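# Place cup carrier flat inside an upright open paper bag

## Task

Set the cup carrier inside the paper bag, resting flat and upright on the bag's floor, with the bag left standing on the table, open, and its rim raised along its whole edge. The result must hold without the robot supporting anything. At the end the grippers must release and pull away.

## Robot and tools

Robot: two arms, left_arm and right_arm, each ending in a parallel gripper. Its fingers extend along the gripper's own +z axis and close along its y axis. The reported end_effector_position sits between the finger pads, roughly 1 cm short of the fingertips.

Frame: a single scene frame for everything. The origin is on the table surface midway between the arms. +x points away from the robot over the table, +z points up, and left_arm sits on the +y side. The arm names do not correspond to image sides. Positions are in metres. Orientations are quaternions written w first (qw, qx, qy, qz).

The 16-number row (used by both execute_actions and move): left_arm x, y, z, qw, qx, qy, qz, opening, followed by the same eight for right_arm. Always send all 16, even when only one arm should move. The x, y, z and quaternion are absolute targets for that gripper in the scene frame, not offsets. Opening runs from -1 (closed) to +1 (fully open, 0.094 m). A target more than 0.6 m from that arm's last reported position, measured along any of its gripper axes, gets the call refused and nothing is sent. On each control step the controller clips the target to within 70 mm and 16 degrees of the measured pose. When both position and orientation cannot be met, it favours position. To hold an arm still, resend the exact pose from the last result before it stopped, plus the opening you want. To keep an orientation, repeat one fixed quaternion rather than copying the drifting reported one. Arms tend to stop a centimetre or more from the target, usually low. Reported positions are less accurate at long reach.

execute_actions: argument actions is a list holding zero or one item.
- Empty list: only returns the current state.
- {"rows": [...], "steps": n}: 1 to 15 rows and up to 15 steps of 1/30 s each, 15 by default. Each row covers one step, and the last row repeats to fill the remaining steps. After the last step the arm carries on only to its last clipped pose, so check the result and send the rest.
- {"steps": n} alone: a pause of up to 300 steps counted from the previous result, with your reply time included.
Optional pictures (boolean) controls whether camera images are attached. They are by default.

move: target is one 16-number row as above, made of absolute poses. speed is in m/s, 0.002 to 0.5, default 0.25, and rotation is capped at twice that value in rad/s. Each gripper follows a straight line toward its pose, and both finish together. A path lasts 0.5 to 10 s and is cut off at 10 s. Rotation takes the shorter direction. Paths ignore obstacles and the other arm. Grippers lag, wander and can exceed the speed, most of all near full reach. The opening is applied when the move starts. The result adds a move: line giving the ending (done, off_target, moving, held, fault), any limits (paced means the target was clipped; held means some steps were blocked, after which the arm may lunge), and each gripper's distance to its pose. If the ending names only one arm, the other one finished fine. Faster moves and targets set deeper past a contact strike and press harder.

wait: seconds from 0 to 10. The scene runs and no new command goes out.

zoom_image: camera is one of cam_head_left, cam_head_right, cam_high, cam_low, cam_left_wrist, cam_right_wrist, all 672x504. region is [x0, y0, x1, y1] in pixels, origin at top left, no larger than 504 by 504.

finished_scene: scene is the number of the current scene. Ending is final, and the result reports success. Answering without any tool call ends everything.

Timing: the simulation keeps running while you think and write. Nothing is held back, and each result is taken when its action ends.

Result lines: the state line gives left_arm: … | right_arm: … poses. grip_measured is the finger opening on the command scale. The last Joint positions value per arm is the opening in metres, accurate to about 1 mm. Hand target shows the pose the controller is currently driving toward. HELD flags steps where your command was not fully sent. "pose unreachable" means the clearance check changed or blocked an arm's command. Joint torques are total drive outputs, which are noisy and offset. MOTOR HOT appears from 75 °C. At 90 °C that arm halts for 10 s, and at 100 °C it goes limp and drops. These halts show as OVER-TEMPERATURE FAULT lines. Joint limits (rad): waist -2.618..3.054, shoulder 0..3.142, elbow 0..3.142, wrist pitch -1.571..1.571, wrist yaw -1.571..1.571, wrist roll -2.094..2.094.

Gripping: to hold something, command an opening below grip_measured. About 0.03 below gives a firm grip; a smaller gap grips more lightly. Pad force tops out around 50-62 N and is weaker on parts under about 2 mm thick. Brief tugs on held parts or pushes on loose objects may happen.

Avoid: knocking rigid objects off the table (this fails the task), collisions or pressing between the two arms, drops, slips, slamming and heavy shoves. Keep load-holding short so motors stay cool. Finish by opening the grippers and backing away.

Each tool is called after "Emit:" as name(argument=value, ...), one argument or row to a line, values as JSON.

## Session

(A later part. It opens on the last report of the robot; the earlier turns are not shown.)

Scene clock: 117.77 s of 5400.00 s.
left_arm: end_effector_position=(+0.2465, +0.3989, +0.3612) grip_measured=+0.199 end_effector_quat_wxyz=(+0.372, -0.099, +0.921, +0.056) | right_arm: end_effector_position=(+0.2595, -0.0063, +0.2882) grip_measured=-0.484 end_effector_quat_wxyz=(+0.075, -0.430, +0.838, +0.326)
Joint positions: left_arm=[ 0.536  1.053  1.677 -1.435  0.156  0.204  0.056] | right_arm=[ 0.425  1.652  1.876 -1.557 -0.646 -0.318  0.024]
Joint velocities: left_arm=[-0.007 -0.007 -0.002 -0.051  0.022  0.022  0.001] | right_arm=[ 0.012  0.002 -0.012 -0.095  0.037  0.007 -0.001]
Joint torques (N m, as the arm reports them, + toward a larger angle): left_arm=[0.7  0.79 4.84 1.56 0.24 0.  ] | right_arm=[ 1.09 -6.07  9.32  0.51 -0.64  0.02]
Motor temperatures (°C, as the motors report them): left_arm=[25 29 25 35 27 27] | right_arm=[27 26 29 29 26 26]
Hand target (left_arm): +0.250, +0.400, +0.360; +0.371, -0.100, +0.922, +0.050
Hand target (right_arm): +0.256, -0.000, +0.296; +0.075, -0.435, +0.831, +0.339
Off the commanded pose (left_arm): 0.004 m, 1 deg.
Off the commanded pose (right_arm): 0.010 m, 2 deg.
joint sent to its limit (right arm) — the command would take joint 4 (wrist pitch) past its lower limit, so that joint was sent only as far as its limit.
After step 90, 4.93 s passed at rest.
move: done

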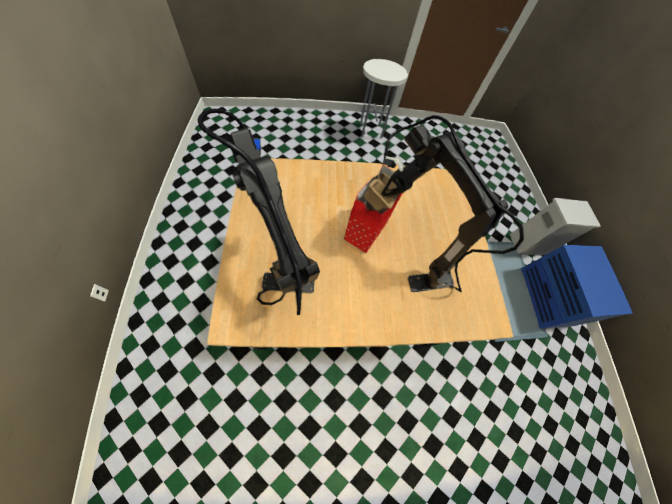

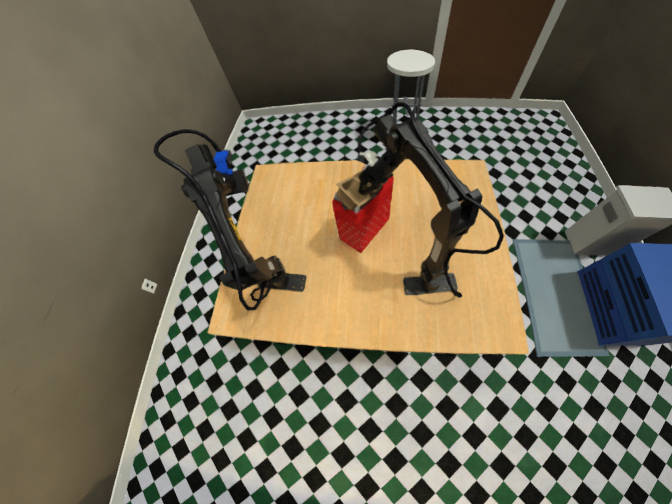

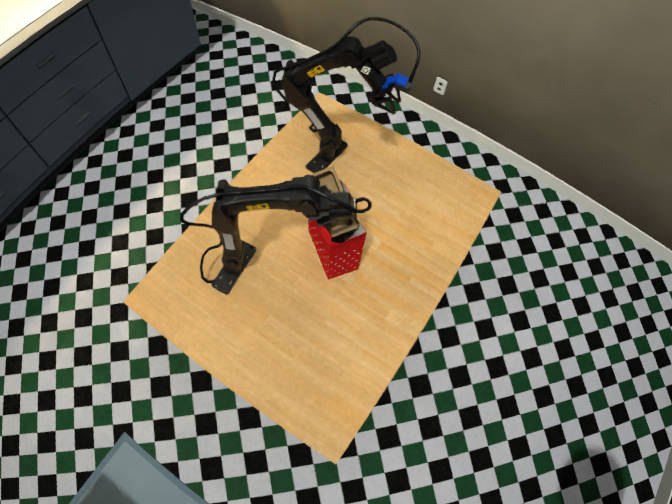

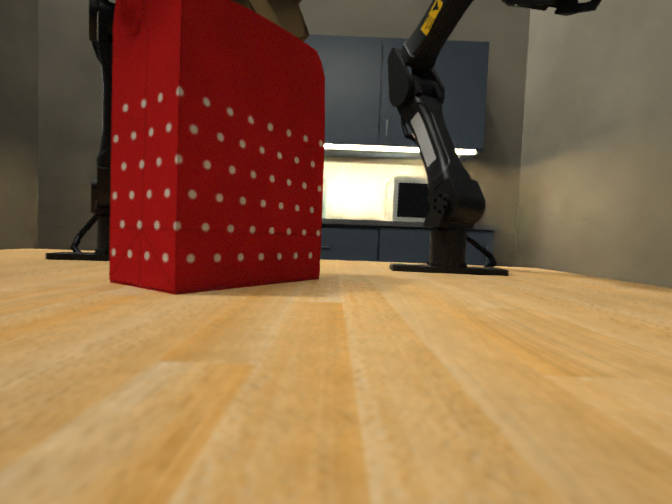

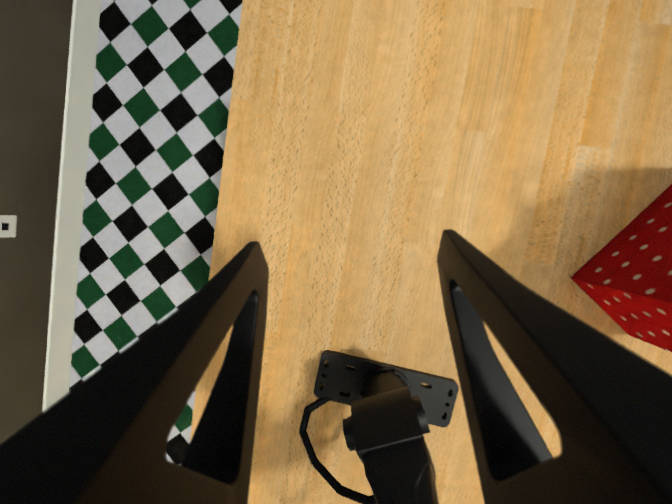

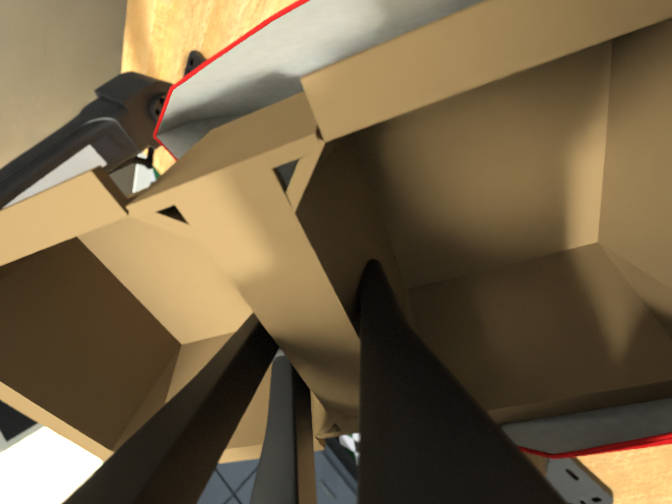

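Emit:
move(
  target=[0.25,0.40,0.36,0.37,-0.1,0.92,0.05,0.2,0.283,-0.005,0.258,0.083,-0.405,0.847,0.335,-0.51],
  speed=0.035,
)

Emit:
zoom_image(
  camera="cam_high",
  region=[260,140,400,280],
)

Emit:
zoom_image(
  camera="cam_head_right",
  region=[310,130,430,250],
)

Scene clock: 123.60 s of 5400.00 s.
left_arm: end_effector_position=(+0.2465, +0.3989, +0.3612) grip_measured=+0.199 end_effector_quat_wxyz=(+0.372, -0.099, +0.921, +0.056) | right_arm: end_effector_position=(+0.2791, -0.0063, +0.2580) grip_measured=-0.484 end_effector_quat_wxyz=(+0.079, -0.409, +0.849, +0.326)
Joint positions: left_arm=[ 0.536  1.053  1.677 -1.435  0.156  0.204  0.056] | right_arm=[ 0.393  1.652  1.746 -1.423 -0.647 -0.298  0.024]
Joint velocities: left_arm=[-0.012 -0.017 -0.002  0.022  0.037  0.007  0.   ] | right_arm=[ 0.002 -0.007  0.002  0.007  0.022  0.007 -0.   ]
Joint torques (N m, as the arm reports them, + toward a larger angle): left_arm=[0.6  0.6  4.81 1.57 0.24 0.02] | right_arm=[-0.99 -7.25  5.68  0.85 -0.6   0.  ]
Motor temperatures (°C, as the motors report them): left_arm=[25 29 25 35 27 27] | right_arm=[27 26 29 28 26 26]
Hand target (left_arm): +0.250, +0.400, +0.360; +0.371, -0.100, +0.922, +0.050
Hand target (right_arm): +0.283, -0.005, +0.258; +0.083, -0.405, +0.847, +0.335
Off the commanded pose (left_arm): 0.004 m, 1 deg.
Off the commanded pose (right_arm): 0.004 m, 1 deg.
After step 90, 1.33 s passed at rest.
move: done

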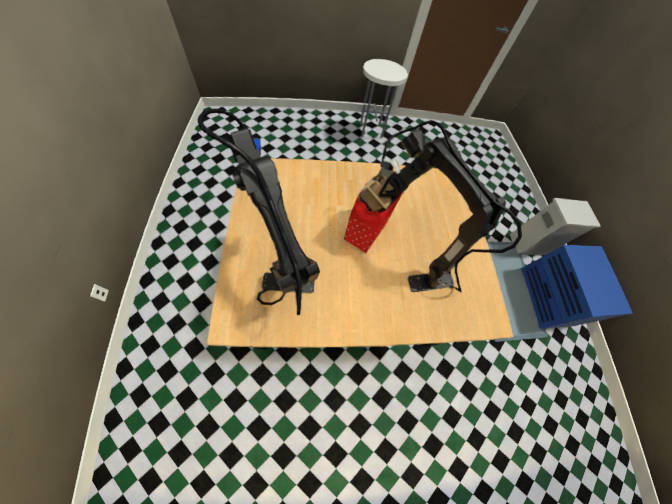

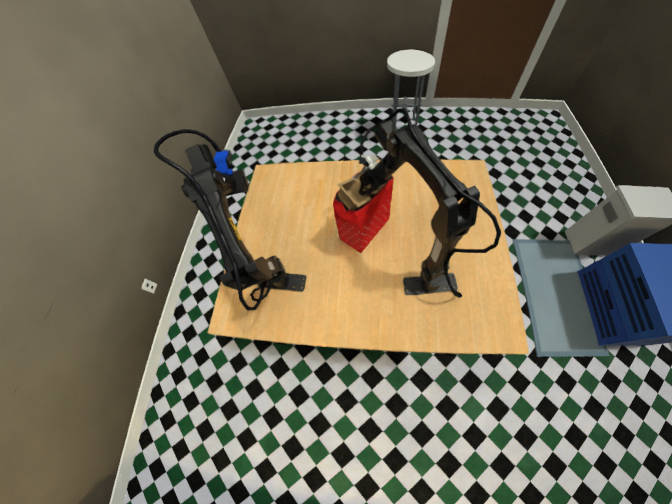

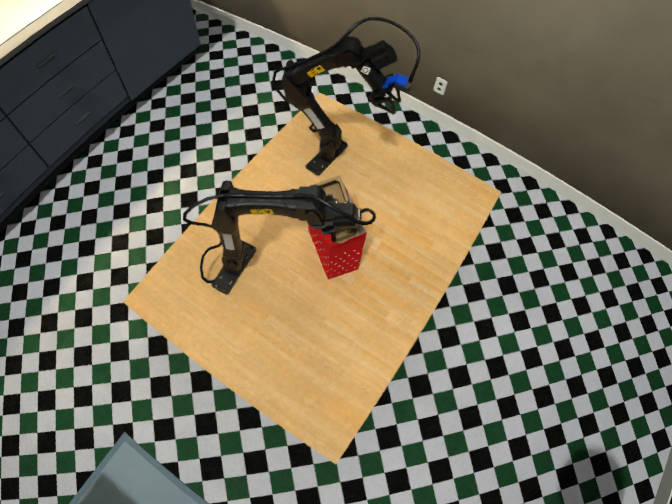

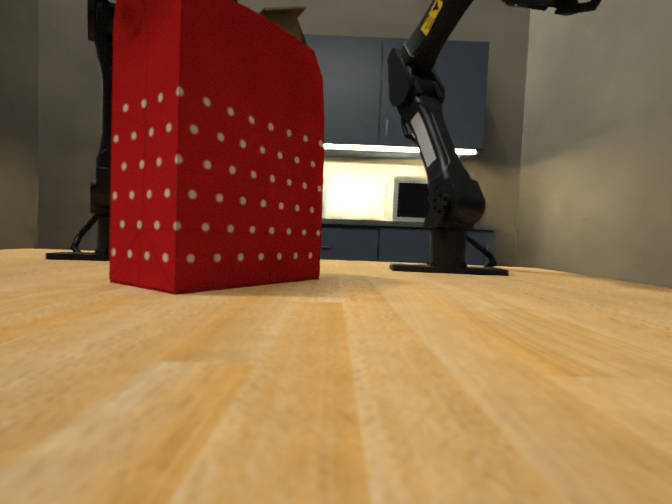

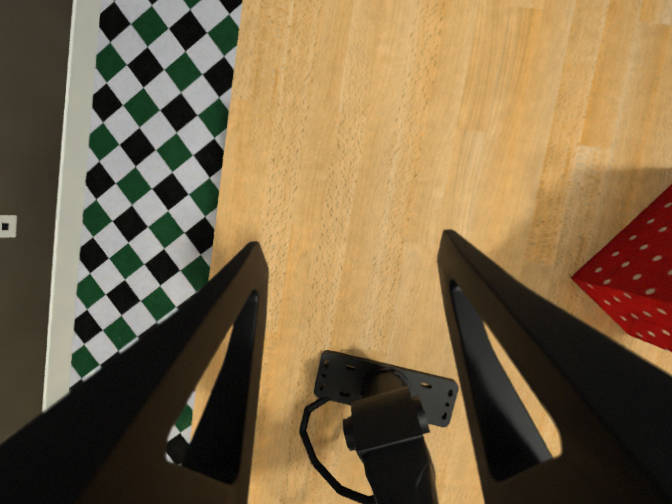

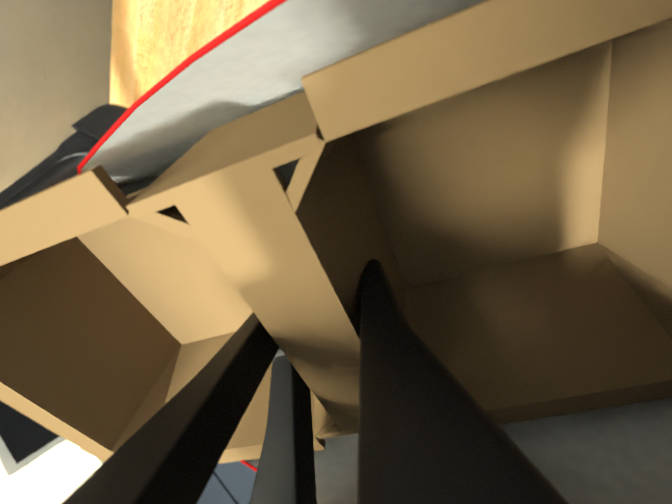

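Region (260, 140, 400, 280) of cam_high's 672x504 image, scaled by 3.600, with more detail than that image has.

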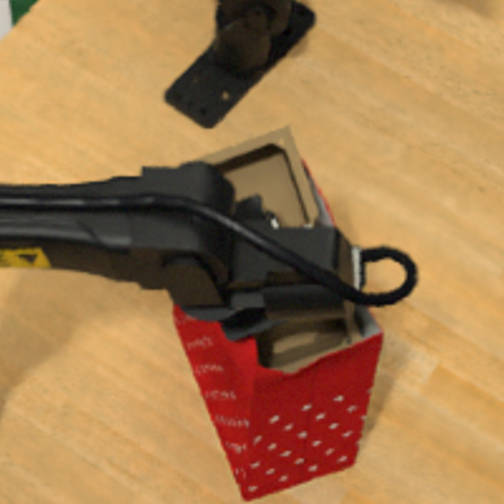

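Region (310, 130, 430, 250) of cam_head_right's 672x504 image, scaled by 4.200, with more detail than that image has.

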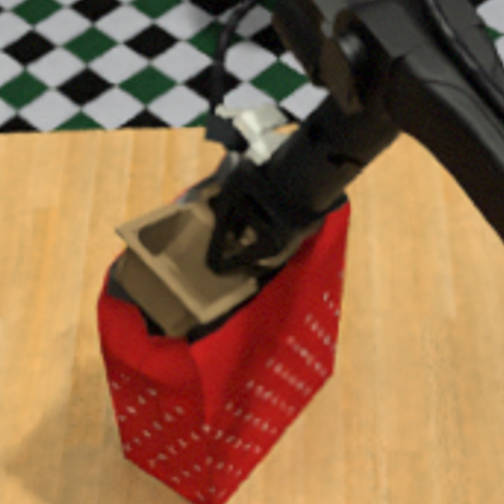

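Emit:
move(
  target=[0.25,0.40,0.36,0.37,-0.1,0.92,0.05,0.2,0.302,-0.02,0.243,0.135,-0.434,0.854,0.25,-0.51],
  speed=0.05,
)

Emit:
zoom_image(
  camera="cam_high",
  region=[260,140,400,280],
)

Emit:
zoom_image(
  camera="cam_head_right",
  region=[310,130,430,250],
)

Scene clock: 130.63 s of 5400.00 s.
left_arm: end_effector_position=(+0.2465, +0.3989, +0.3612) grip_measured=+0.199 end_effector_quat_wxyz=(+0.372, -0.099, +0.921, +0.056) | right_arm: end_effector_position=(+0.3016, -0.0207, +0.2348) grip_measured=-0.484 end_effector_quat_wxyz=(+0.112, -0.424, +0.862, +0.252)
Joint positions: left_arm=[ 0.536  1.053  1.677 -1.435  0.156  0.204  0.056] | right_arm=[ 0.393  1.638  1.685 -1.336 -0.49  -0.325  0.024]
Joint velocities: left_arm=[ 0.007  0.007  0.002  0.022 -0.022 -0.037 -0.001] | right_arm=[-0.007 -0.022 -0.012  0.007  0.007 -0.022 -0.001]
Joint torques (N m, as the arm reports them, + toward a larger angle): left_arm=[0.76 0.74 4.78 1.56 0.23 0.02] | right_arm=[ 0.43 -9.97  5.96  1.01 -0.21 -0.12]
Motor temperatures (°C, as the motors report them): left_arm=[25 28 25 35 27 27] | right_arm=[27 26 29 28 26 26]
Hand target (left_arm): +0.250, +0.400, +0.360; +0.371, -0.100, +0.922, +0.050
Hand target (right_arm): +0.302, -0.020, +0.242; +0.135, -0.435, +0.854, +0.250
Off the commanded pose (left_arm): 0.004 m, 1 deg.
Off the commanded pose (right_arm): 0.008 m, 3 deg.
After step 90, 1.77 s passed at rest.
move: off_target (right_arm)

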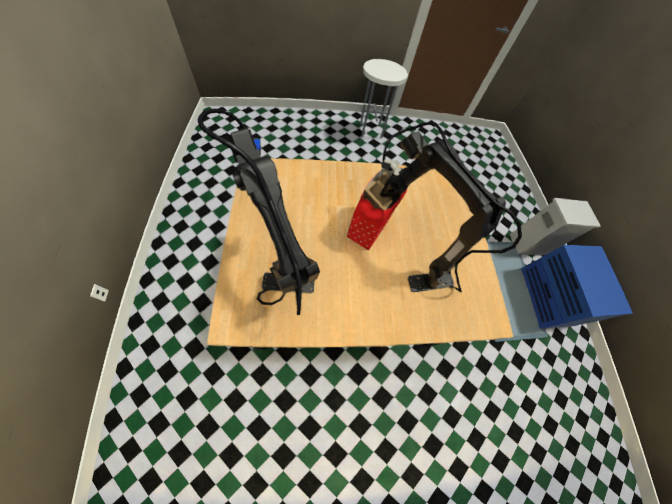

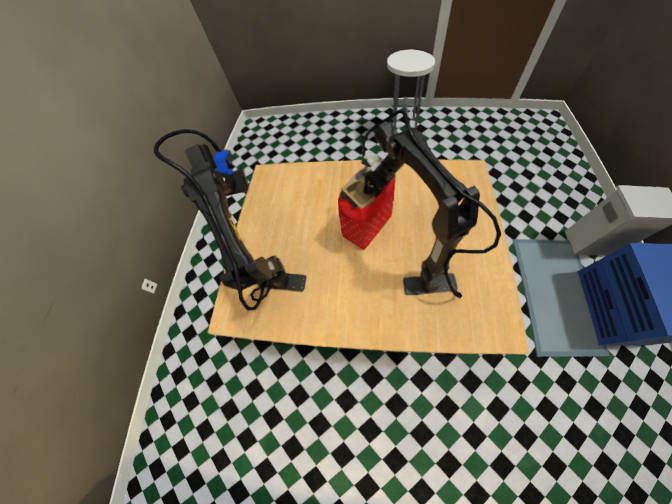

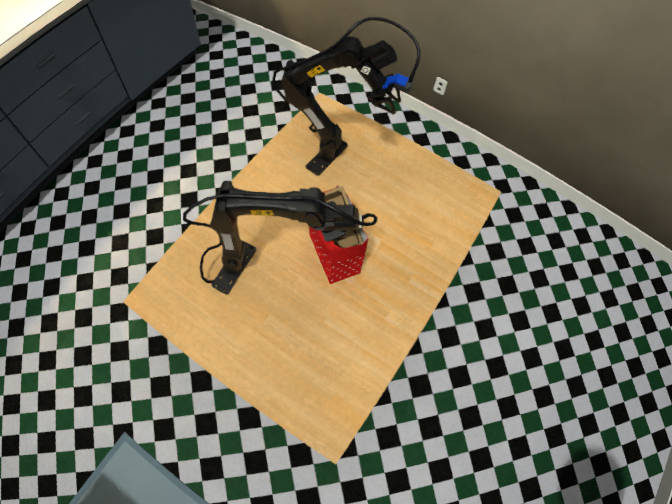

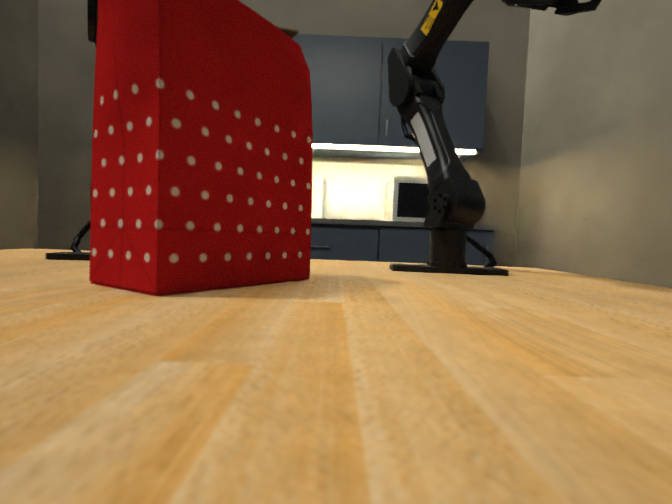

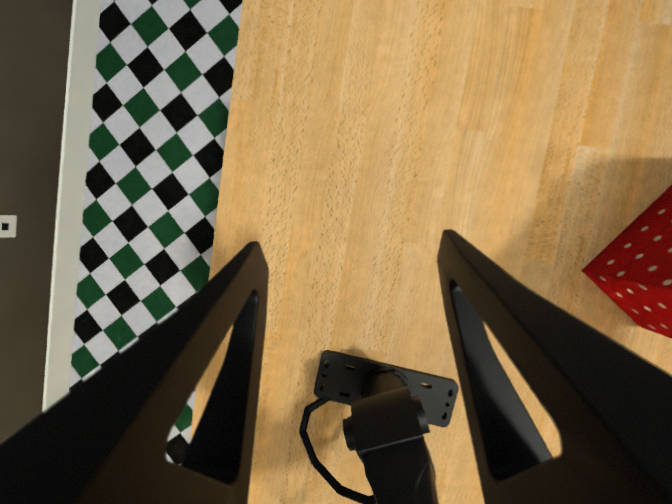

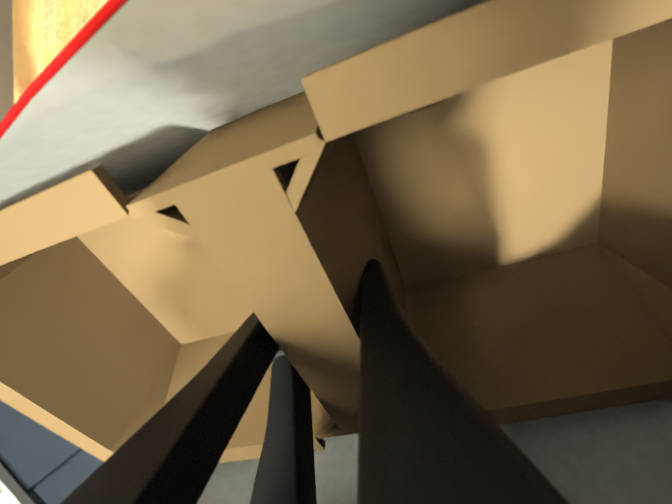

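Region (260, 140, 400, 280) of cam_high's 672x504 image, scaled by 3.600, with more detail than that image has.

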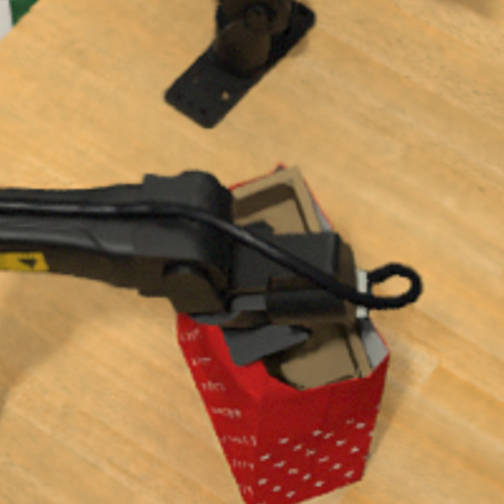

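Region (310, 130, 430, 250) of cam_head_right's 672x504 image, scaled by 4.200, with more detail than that image has.

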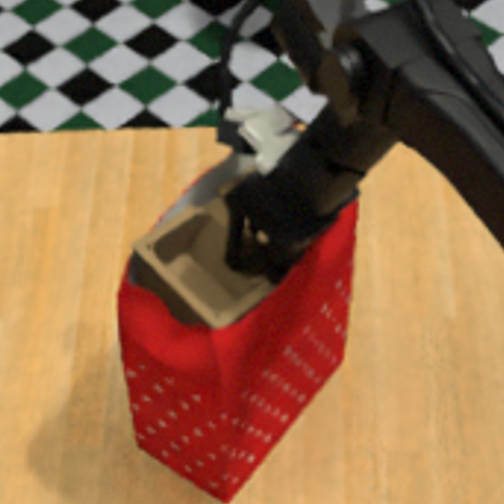

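The rims at both ends are curled inward. I'll withdraw and straighten them with the left gripper.

Emit:
move(
  target=[0.25,0.40,0.36,0.37,-0.1,0.92,0.05,-1,0.285,-0.025,0.385,0.27,-0.44,0.83,0.2,-0.51],
  speed=0.1,
)

Emit:
move(
  target=[0.30,-0.01,0.39,0.37,0.27,0.88,-0.115,-1,0.31,-0.42,0.385,0.34,0.12,0.93,-0.045,-0.51],
)

Scene clock: 137.37 s of 5400.00 s.
left_arm: end_effector_position=(+0.2465, +0.3989, +0.3612) grip_measured=-0.986 end_effector_quat_wxyz=(+0.372, -0.099, +0.921, +0.056) | right_arm: end_effector_position=(+0.2895, -0.0255, +0.3783) grip_measured=-0.484 end_effector_quat_wxyz=(+0.272, -0.439, +0.832, +0.202)
Joint positions: left_arm=[ 0.536  1.053  1.677 -1.435  0.156  0.204  0.001] | right_arm=[ 0.482  1.612  2.227 -1.562 -0.319 -0.258  0.024]
Joint velocities: left_arm=[ 0.002 -0.002 -0.022  0.066 -0.051  0.022 -0.   ] | right_arm=[-0.022 -0.017  0.002  0.022 -0.007 -0.007 -0.001]
Joint torques (N m, as the arm reports them, + toward a larger angle): left_arm=[0.53 0.66 4.9  1.57 0.22 0.03] | right_arm=[ 1.11 -5.32  7.98  1.27 -0.12  0.02]
Motor temperatures (°C, as the motors report them): left_arm=[25 28 25 35 27 27] | right_arm=[27 27 29 28 26 26]
Hand target (left_arm): +0.250, +0.400, +0.360; +0.371, -0.100, +0.922, +0.050
Hand target (right_arm): +0.287, -0.024, +0.384; +0.279, -0.441, +0.828, +0.203
Off the commanded pose (left_arm): 0.004 m, 1 deg.
Off the commanded pose (right_arm): 0.008 m, 0 deg.
joint sent to its limit (right arm) — the command would take joint 4 (wrist pitch) past its lower limit, so that joint was sent only as far as its limit.
After step 90, 1.60 s passed at rest.
move: done

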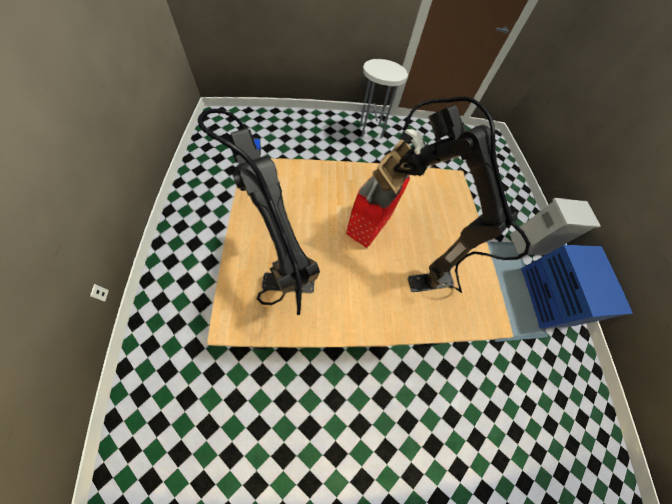

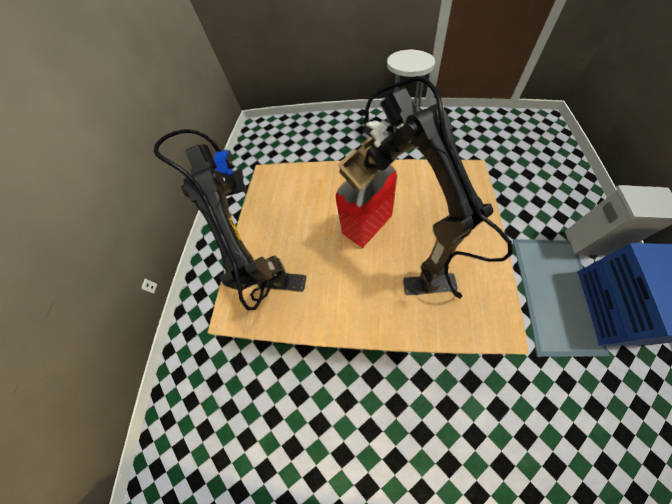

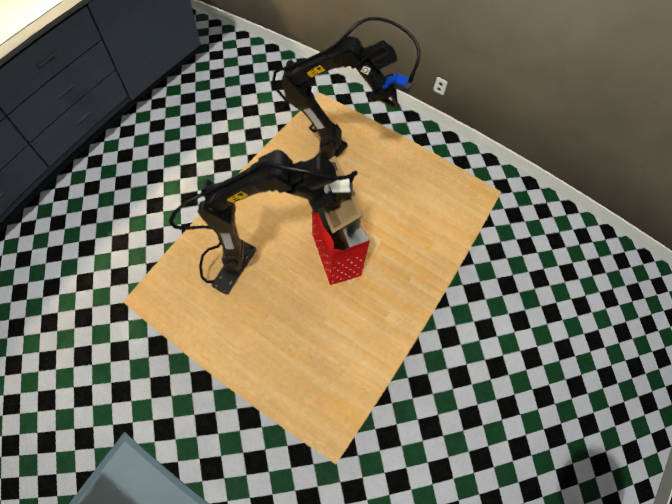

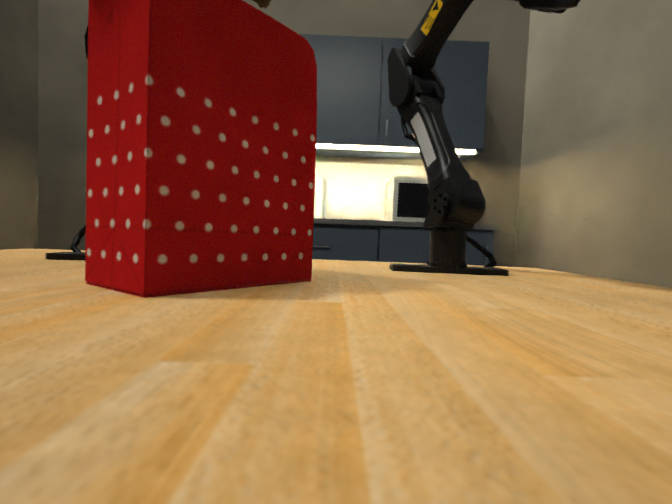

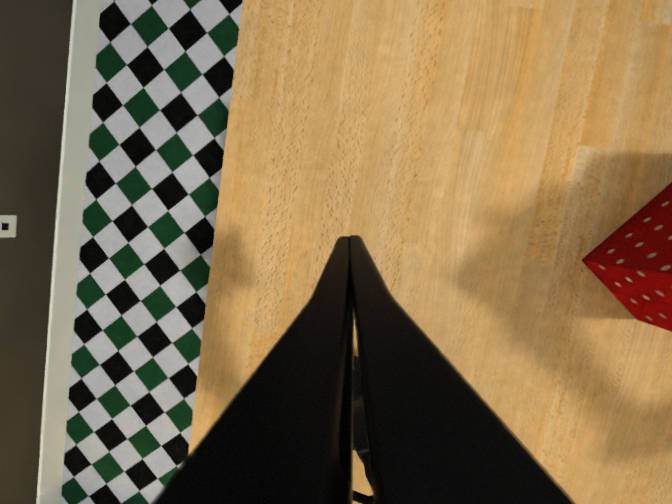

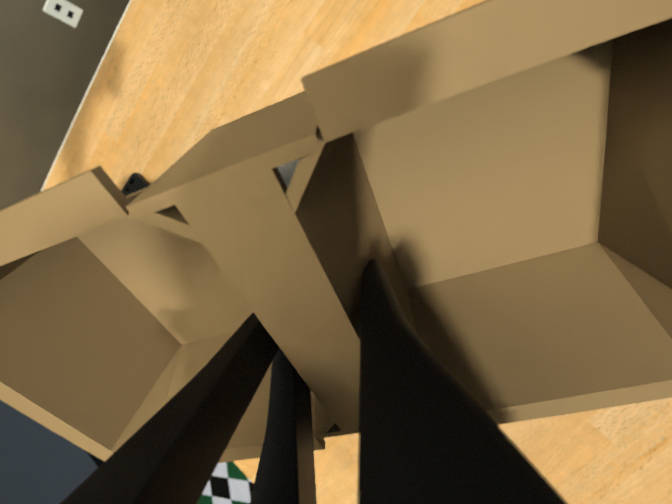

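Scene clock: 140.50 s of 5400.00 s.
left_arm: end_effector_position=(+0.3117, -0.0082, +0.3836) grip_measured=-0.986 end_effector_quat_wxyz=(+0.373, +0.263, +0.882, -0.115) | right_arm: end_effector_position=(+0.3118, -0.4149, +0.3765) grip_measured=-0.484 end_effector_quat_wxyz=(+0.336, +0.121, +0.934, -0.021)
Joint positions: left_arm=[-0.938  1.825  2.405 -1.391 -0.287 -0.299  0.001] | right_arm=[-0.826  1.476  2.09  -1.563 -0.314 -0.341  0.024]
Joint velocities: left_arm=[-0.007 -0.012 -0.012 -0.037  0.051  0.051  0.   ] | right_arm=[-0.012  0.007 -0.012 -0.022 -0.051  0.022 -0.001]
Joint torques (N m, as the arm reports them, + toward a larger angle): left_arm=[-0.47 -6.83  6.98  1.45 -0.01  0.05] | right_arm=[-0.92 -3.31  8.2   1.54 -0.11  0.05]
Motor temperatures (°C, as the motors report them): left_arm=[25 29 26 35 27 27] | right_arm=[27 27 29 29 26 26]
Hand target (left_arm): +0.307, -0.008, +0.392; +0.378, +0.267, +0.878, -0.124
Hand target (right_arm): +0.315, -0.422, +0.385; +0.350, +0.124, +0.928, -0.033
Off the commanded pose (left_arm): 0.013 m, 1 deg.
Off the commanded pose (right_arm): 0.010 m, 3 deg.
move: off_target (left_arm, right_arm)

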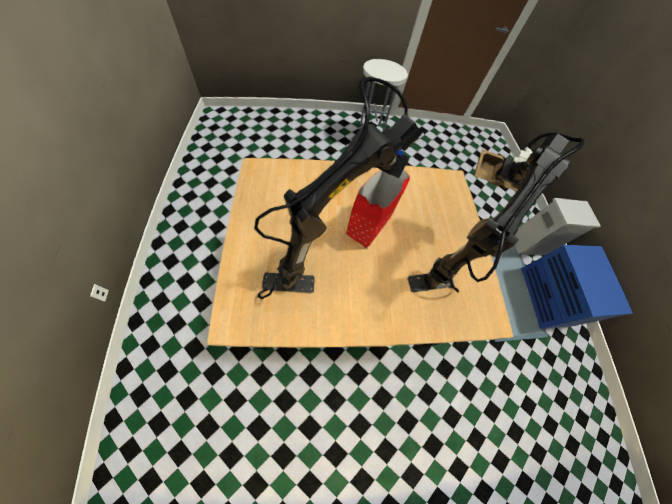

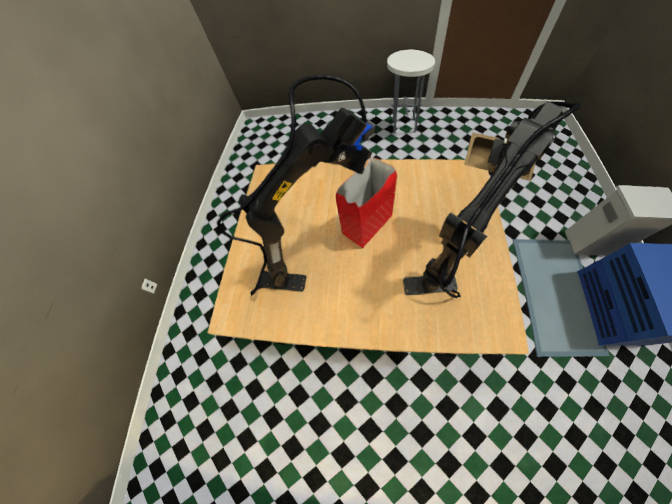

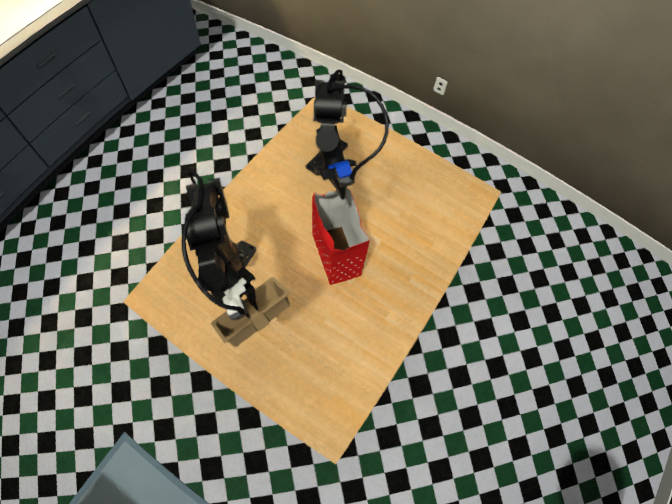

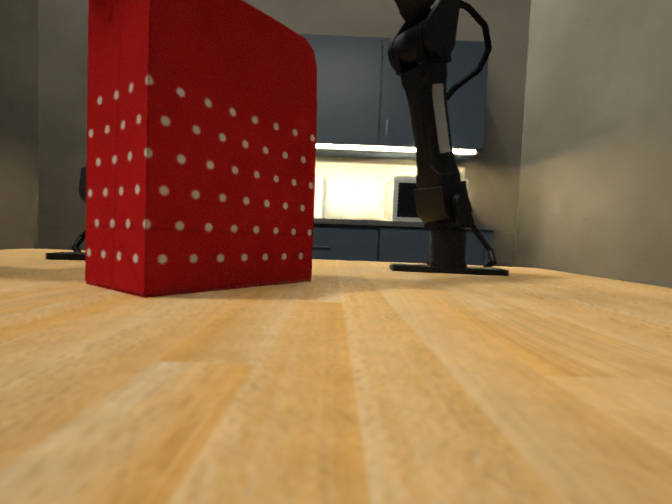

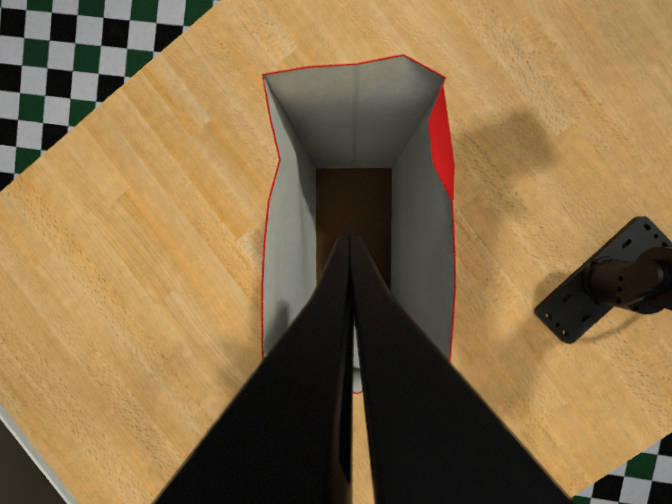

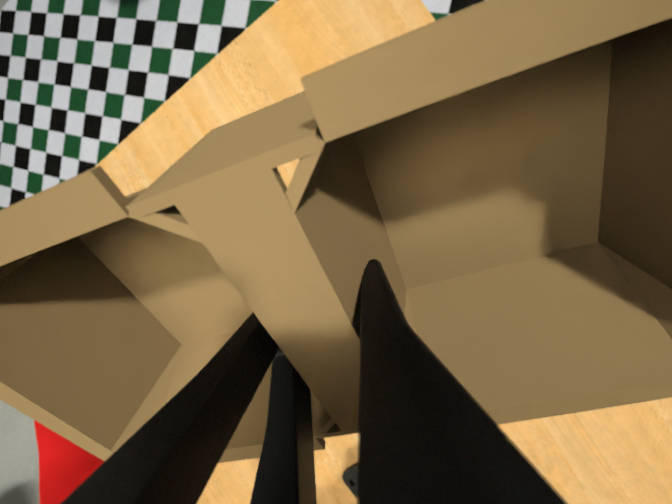

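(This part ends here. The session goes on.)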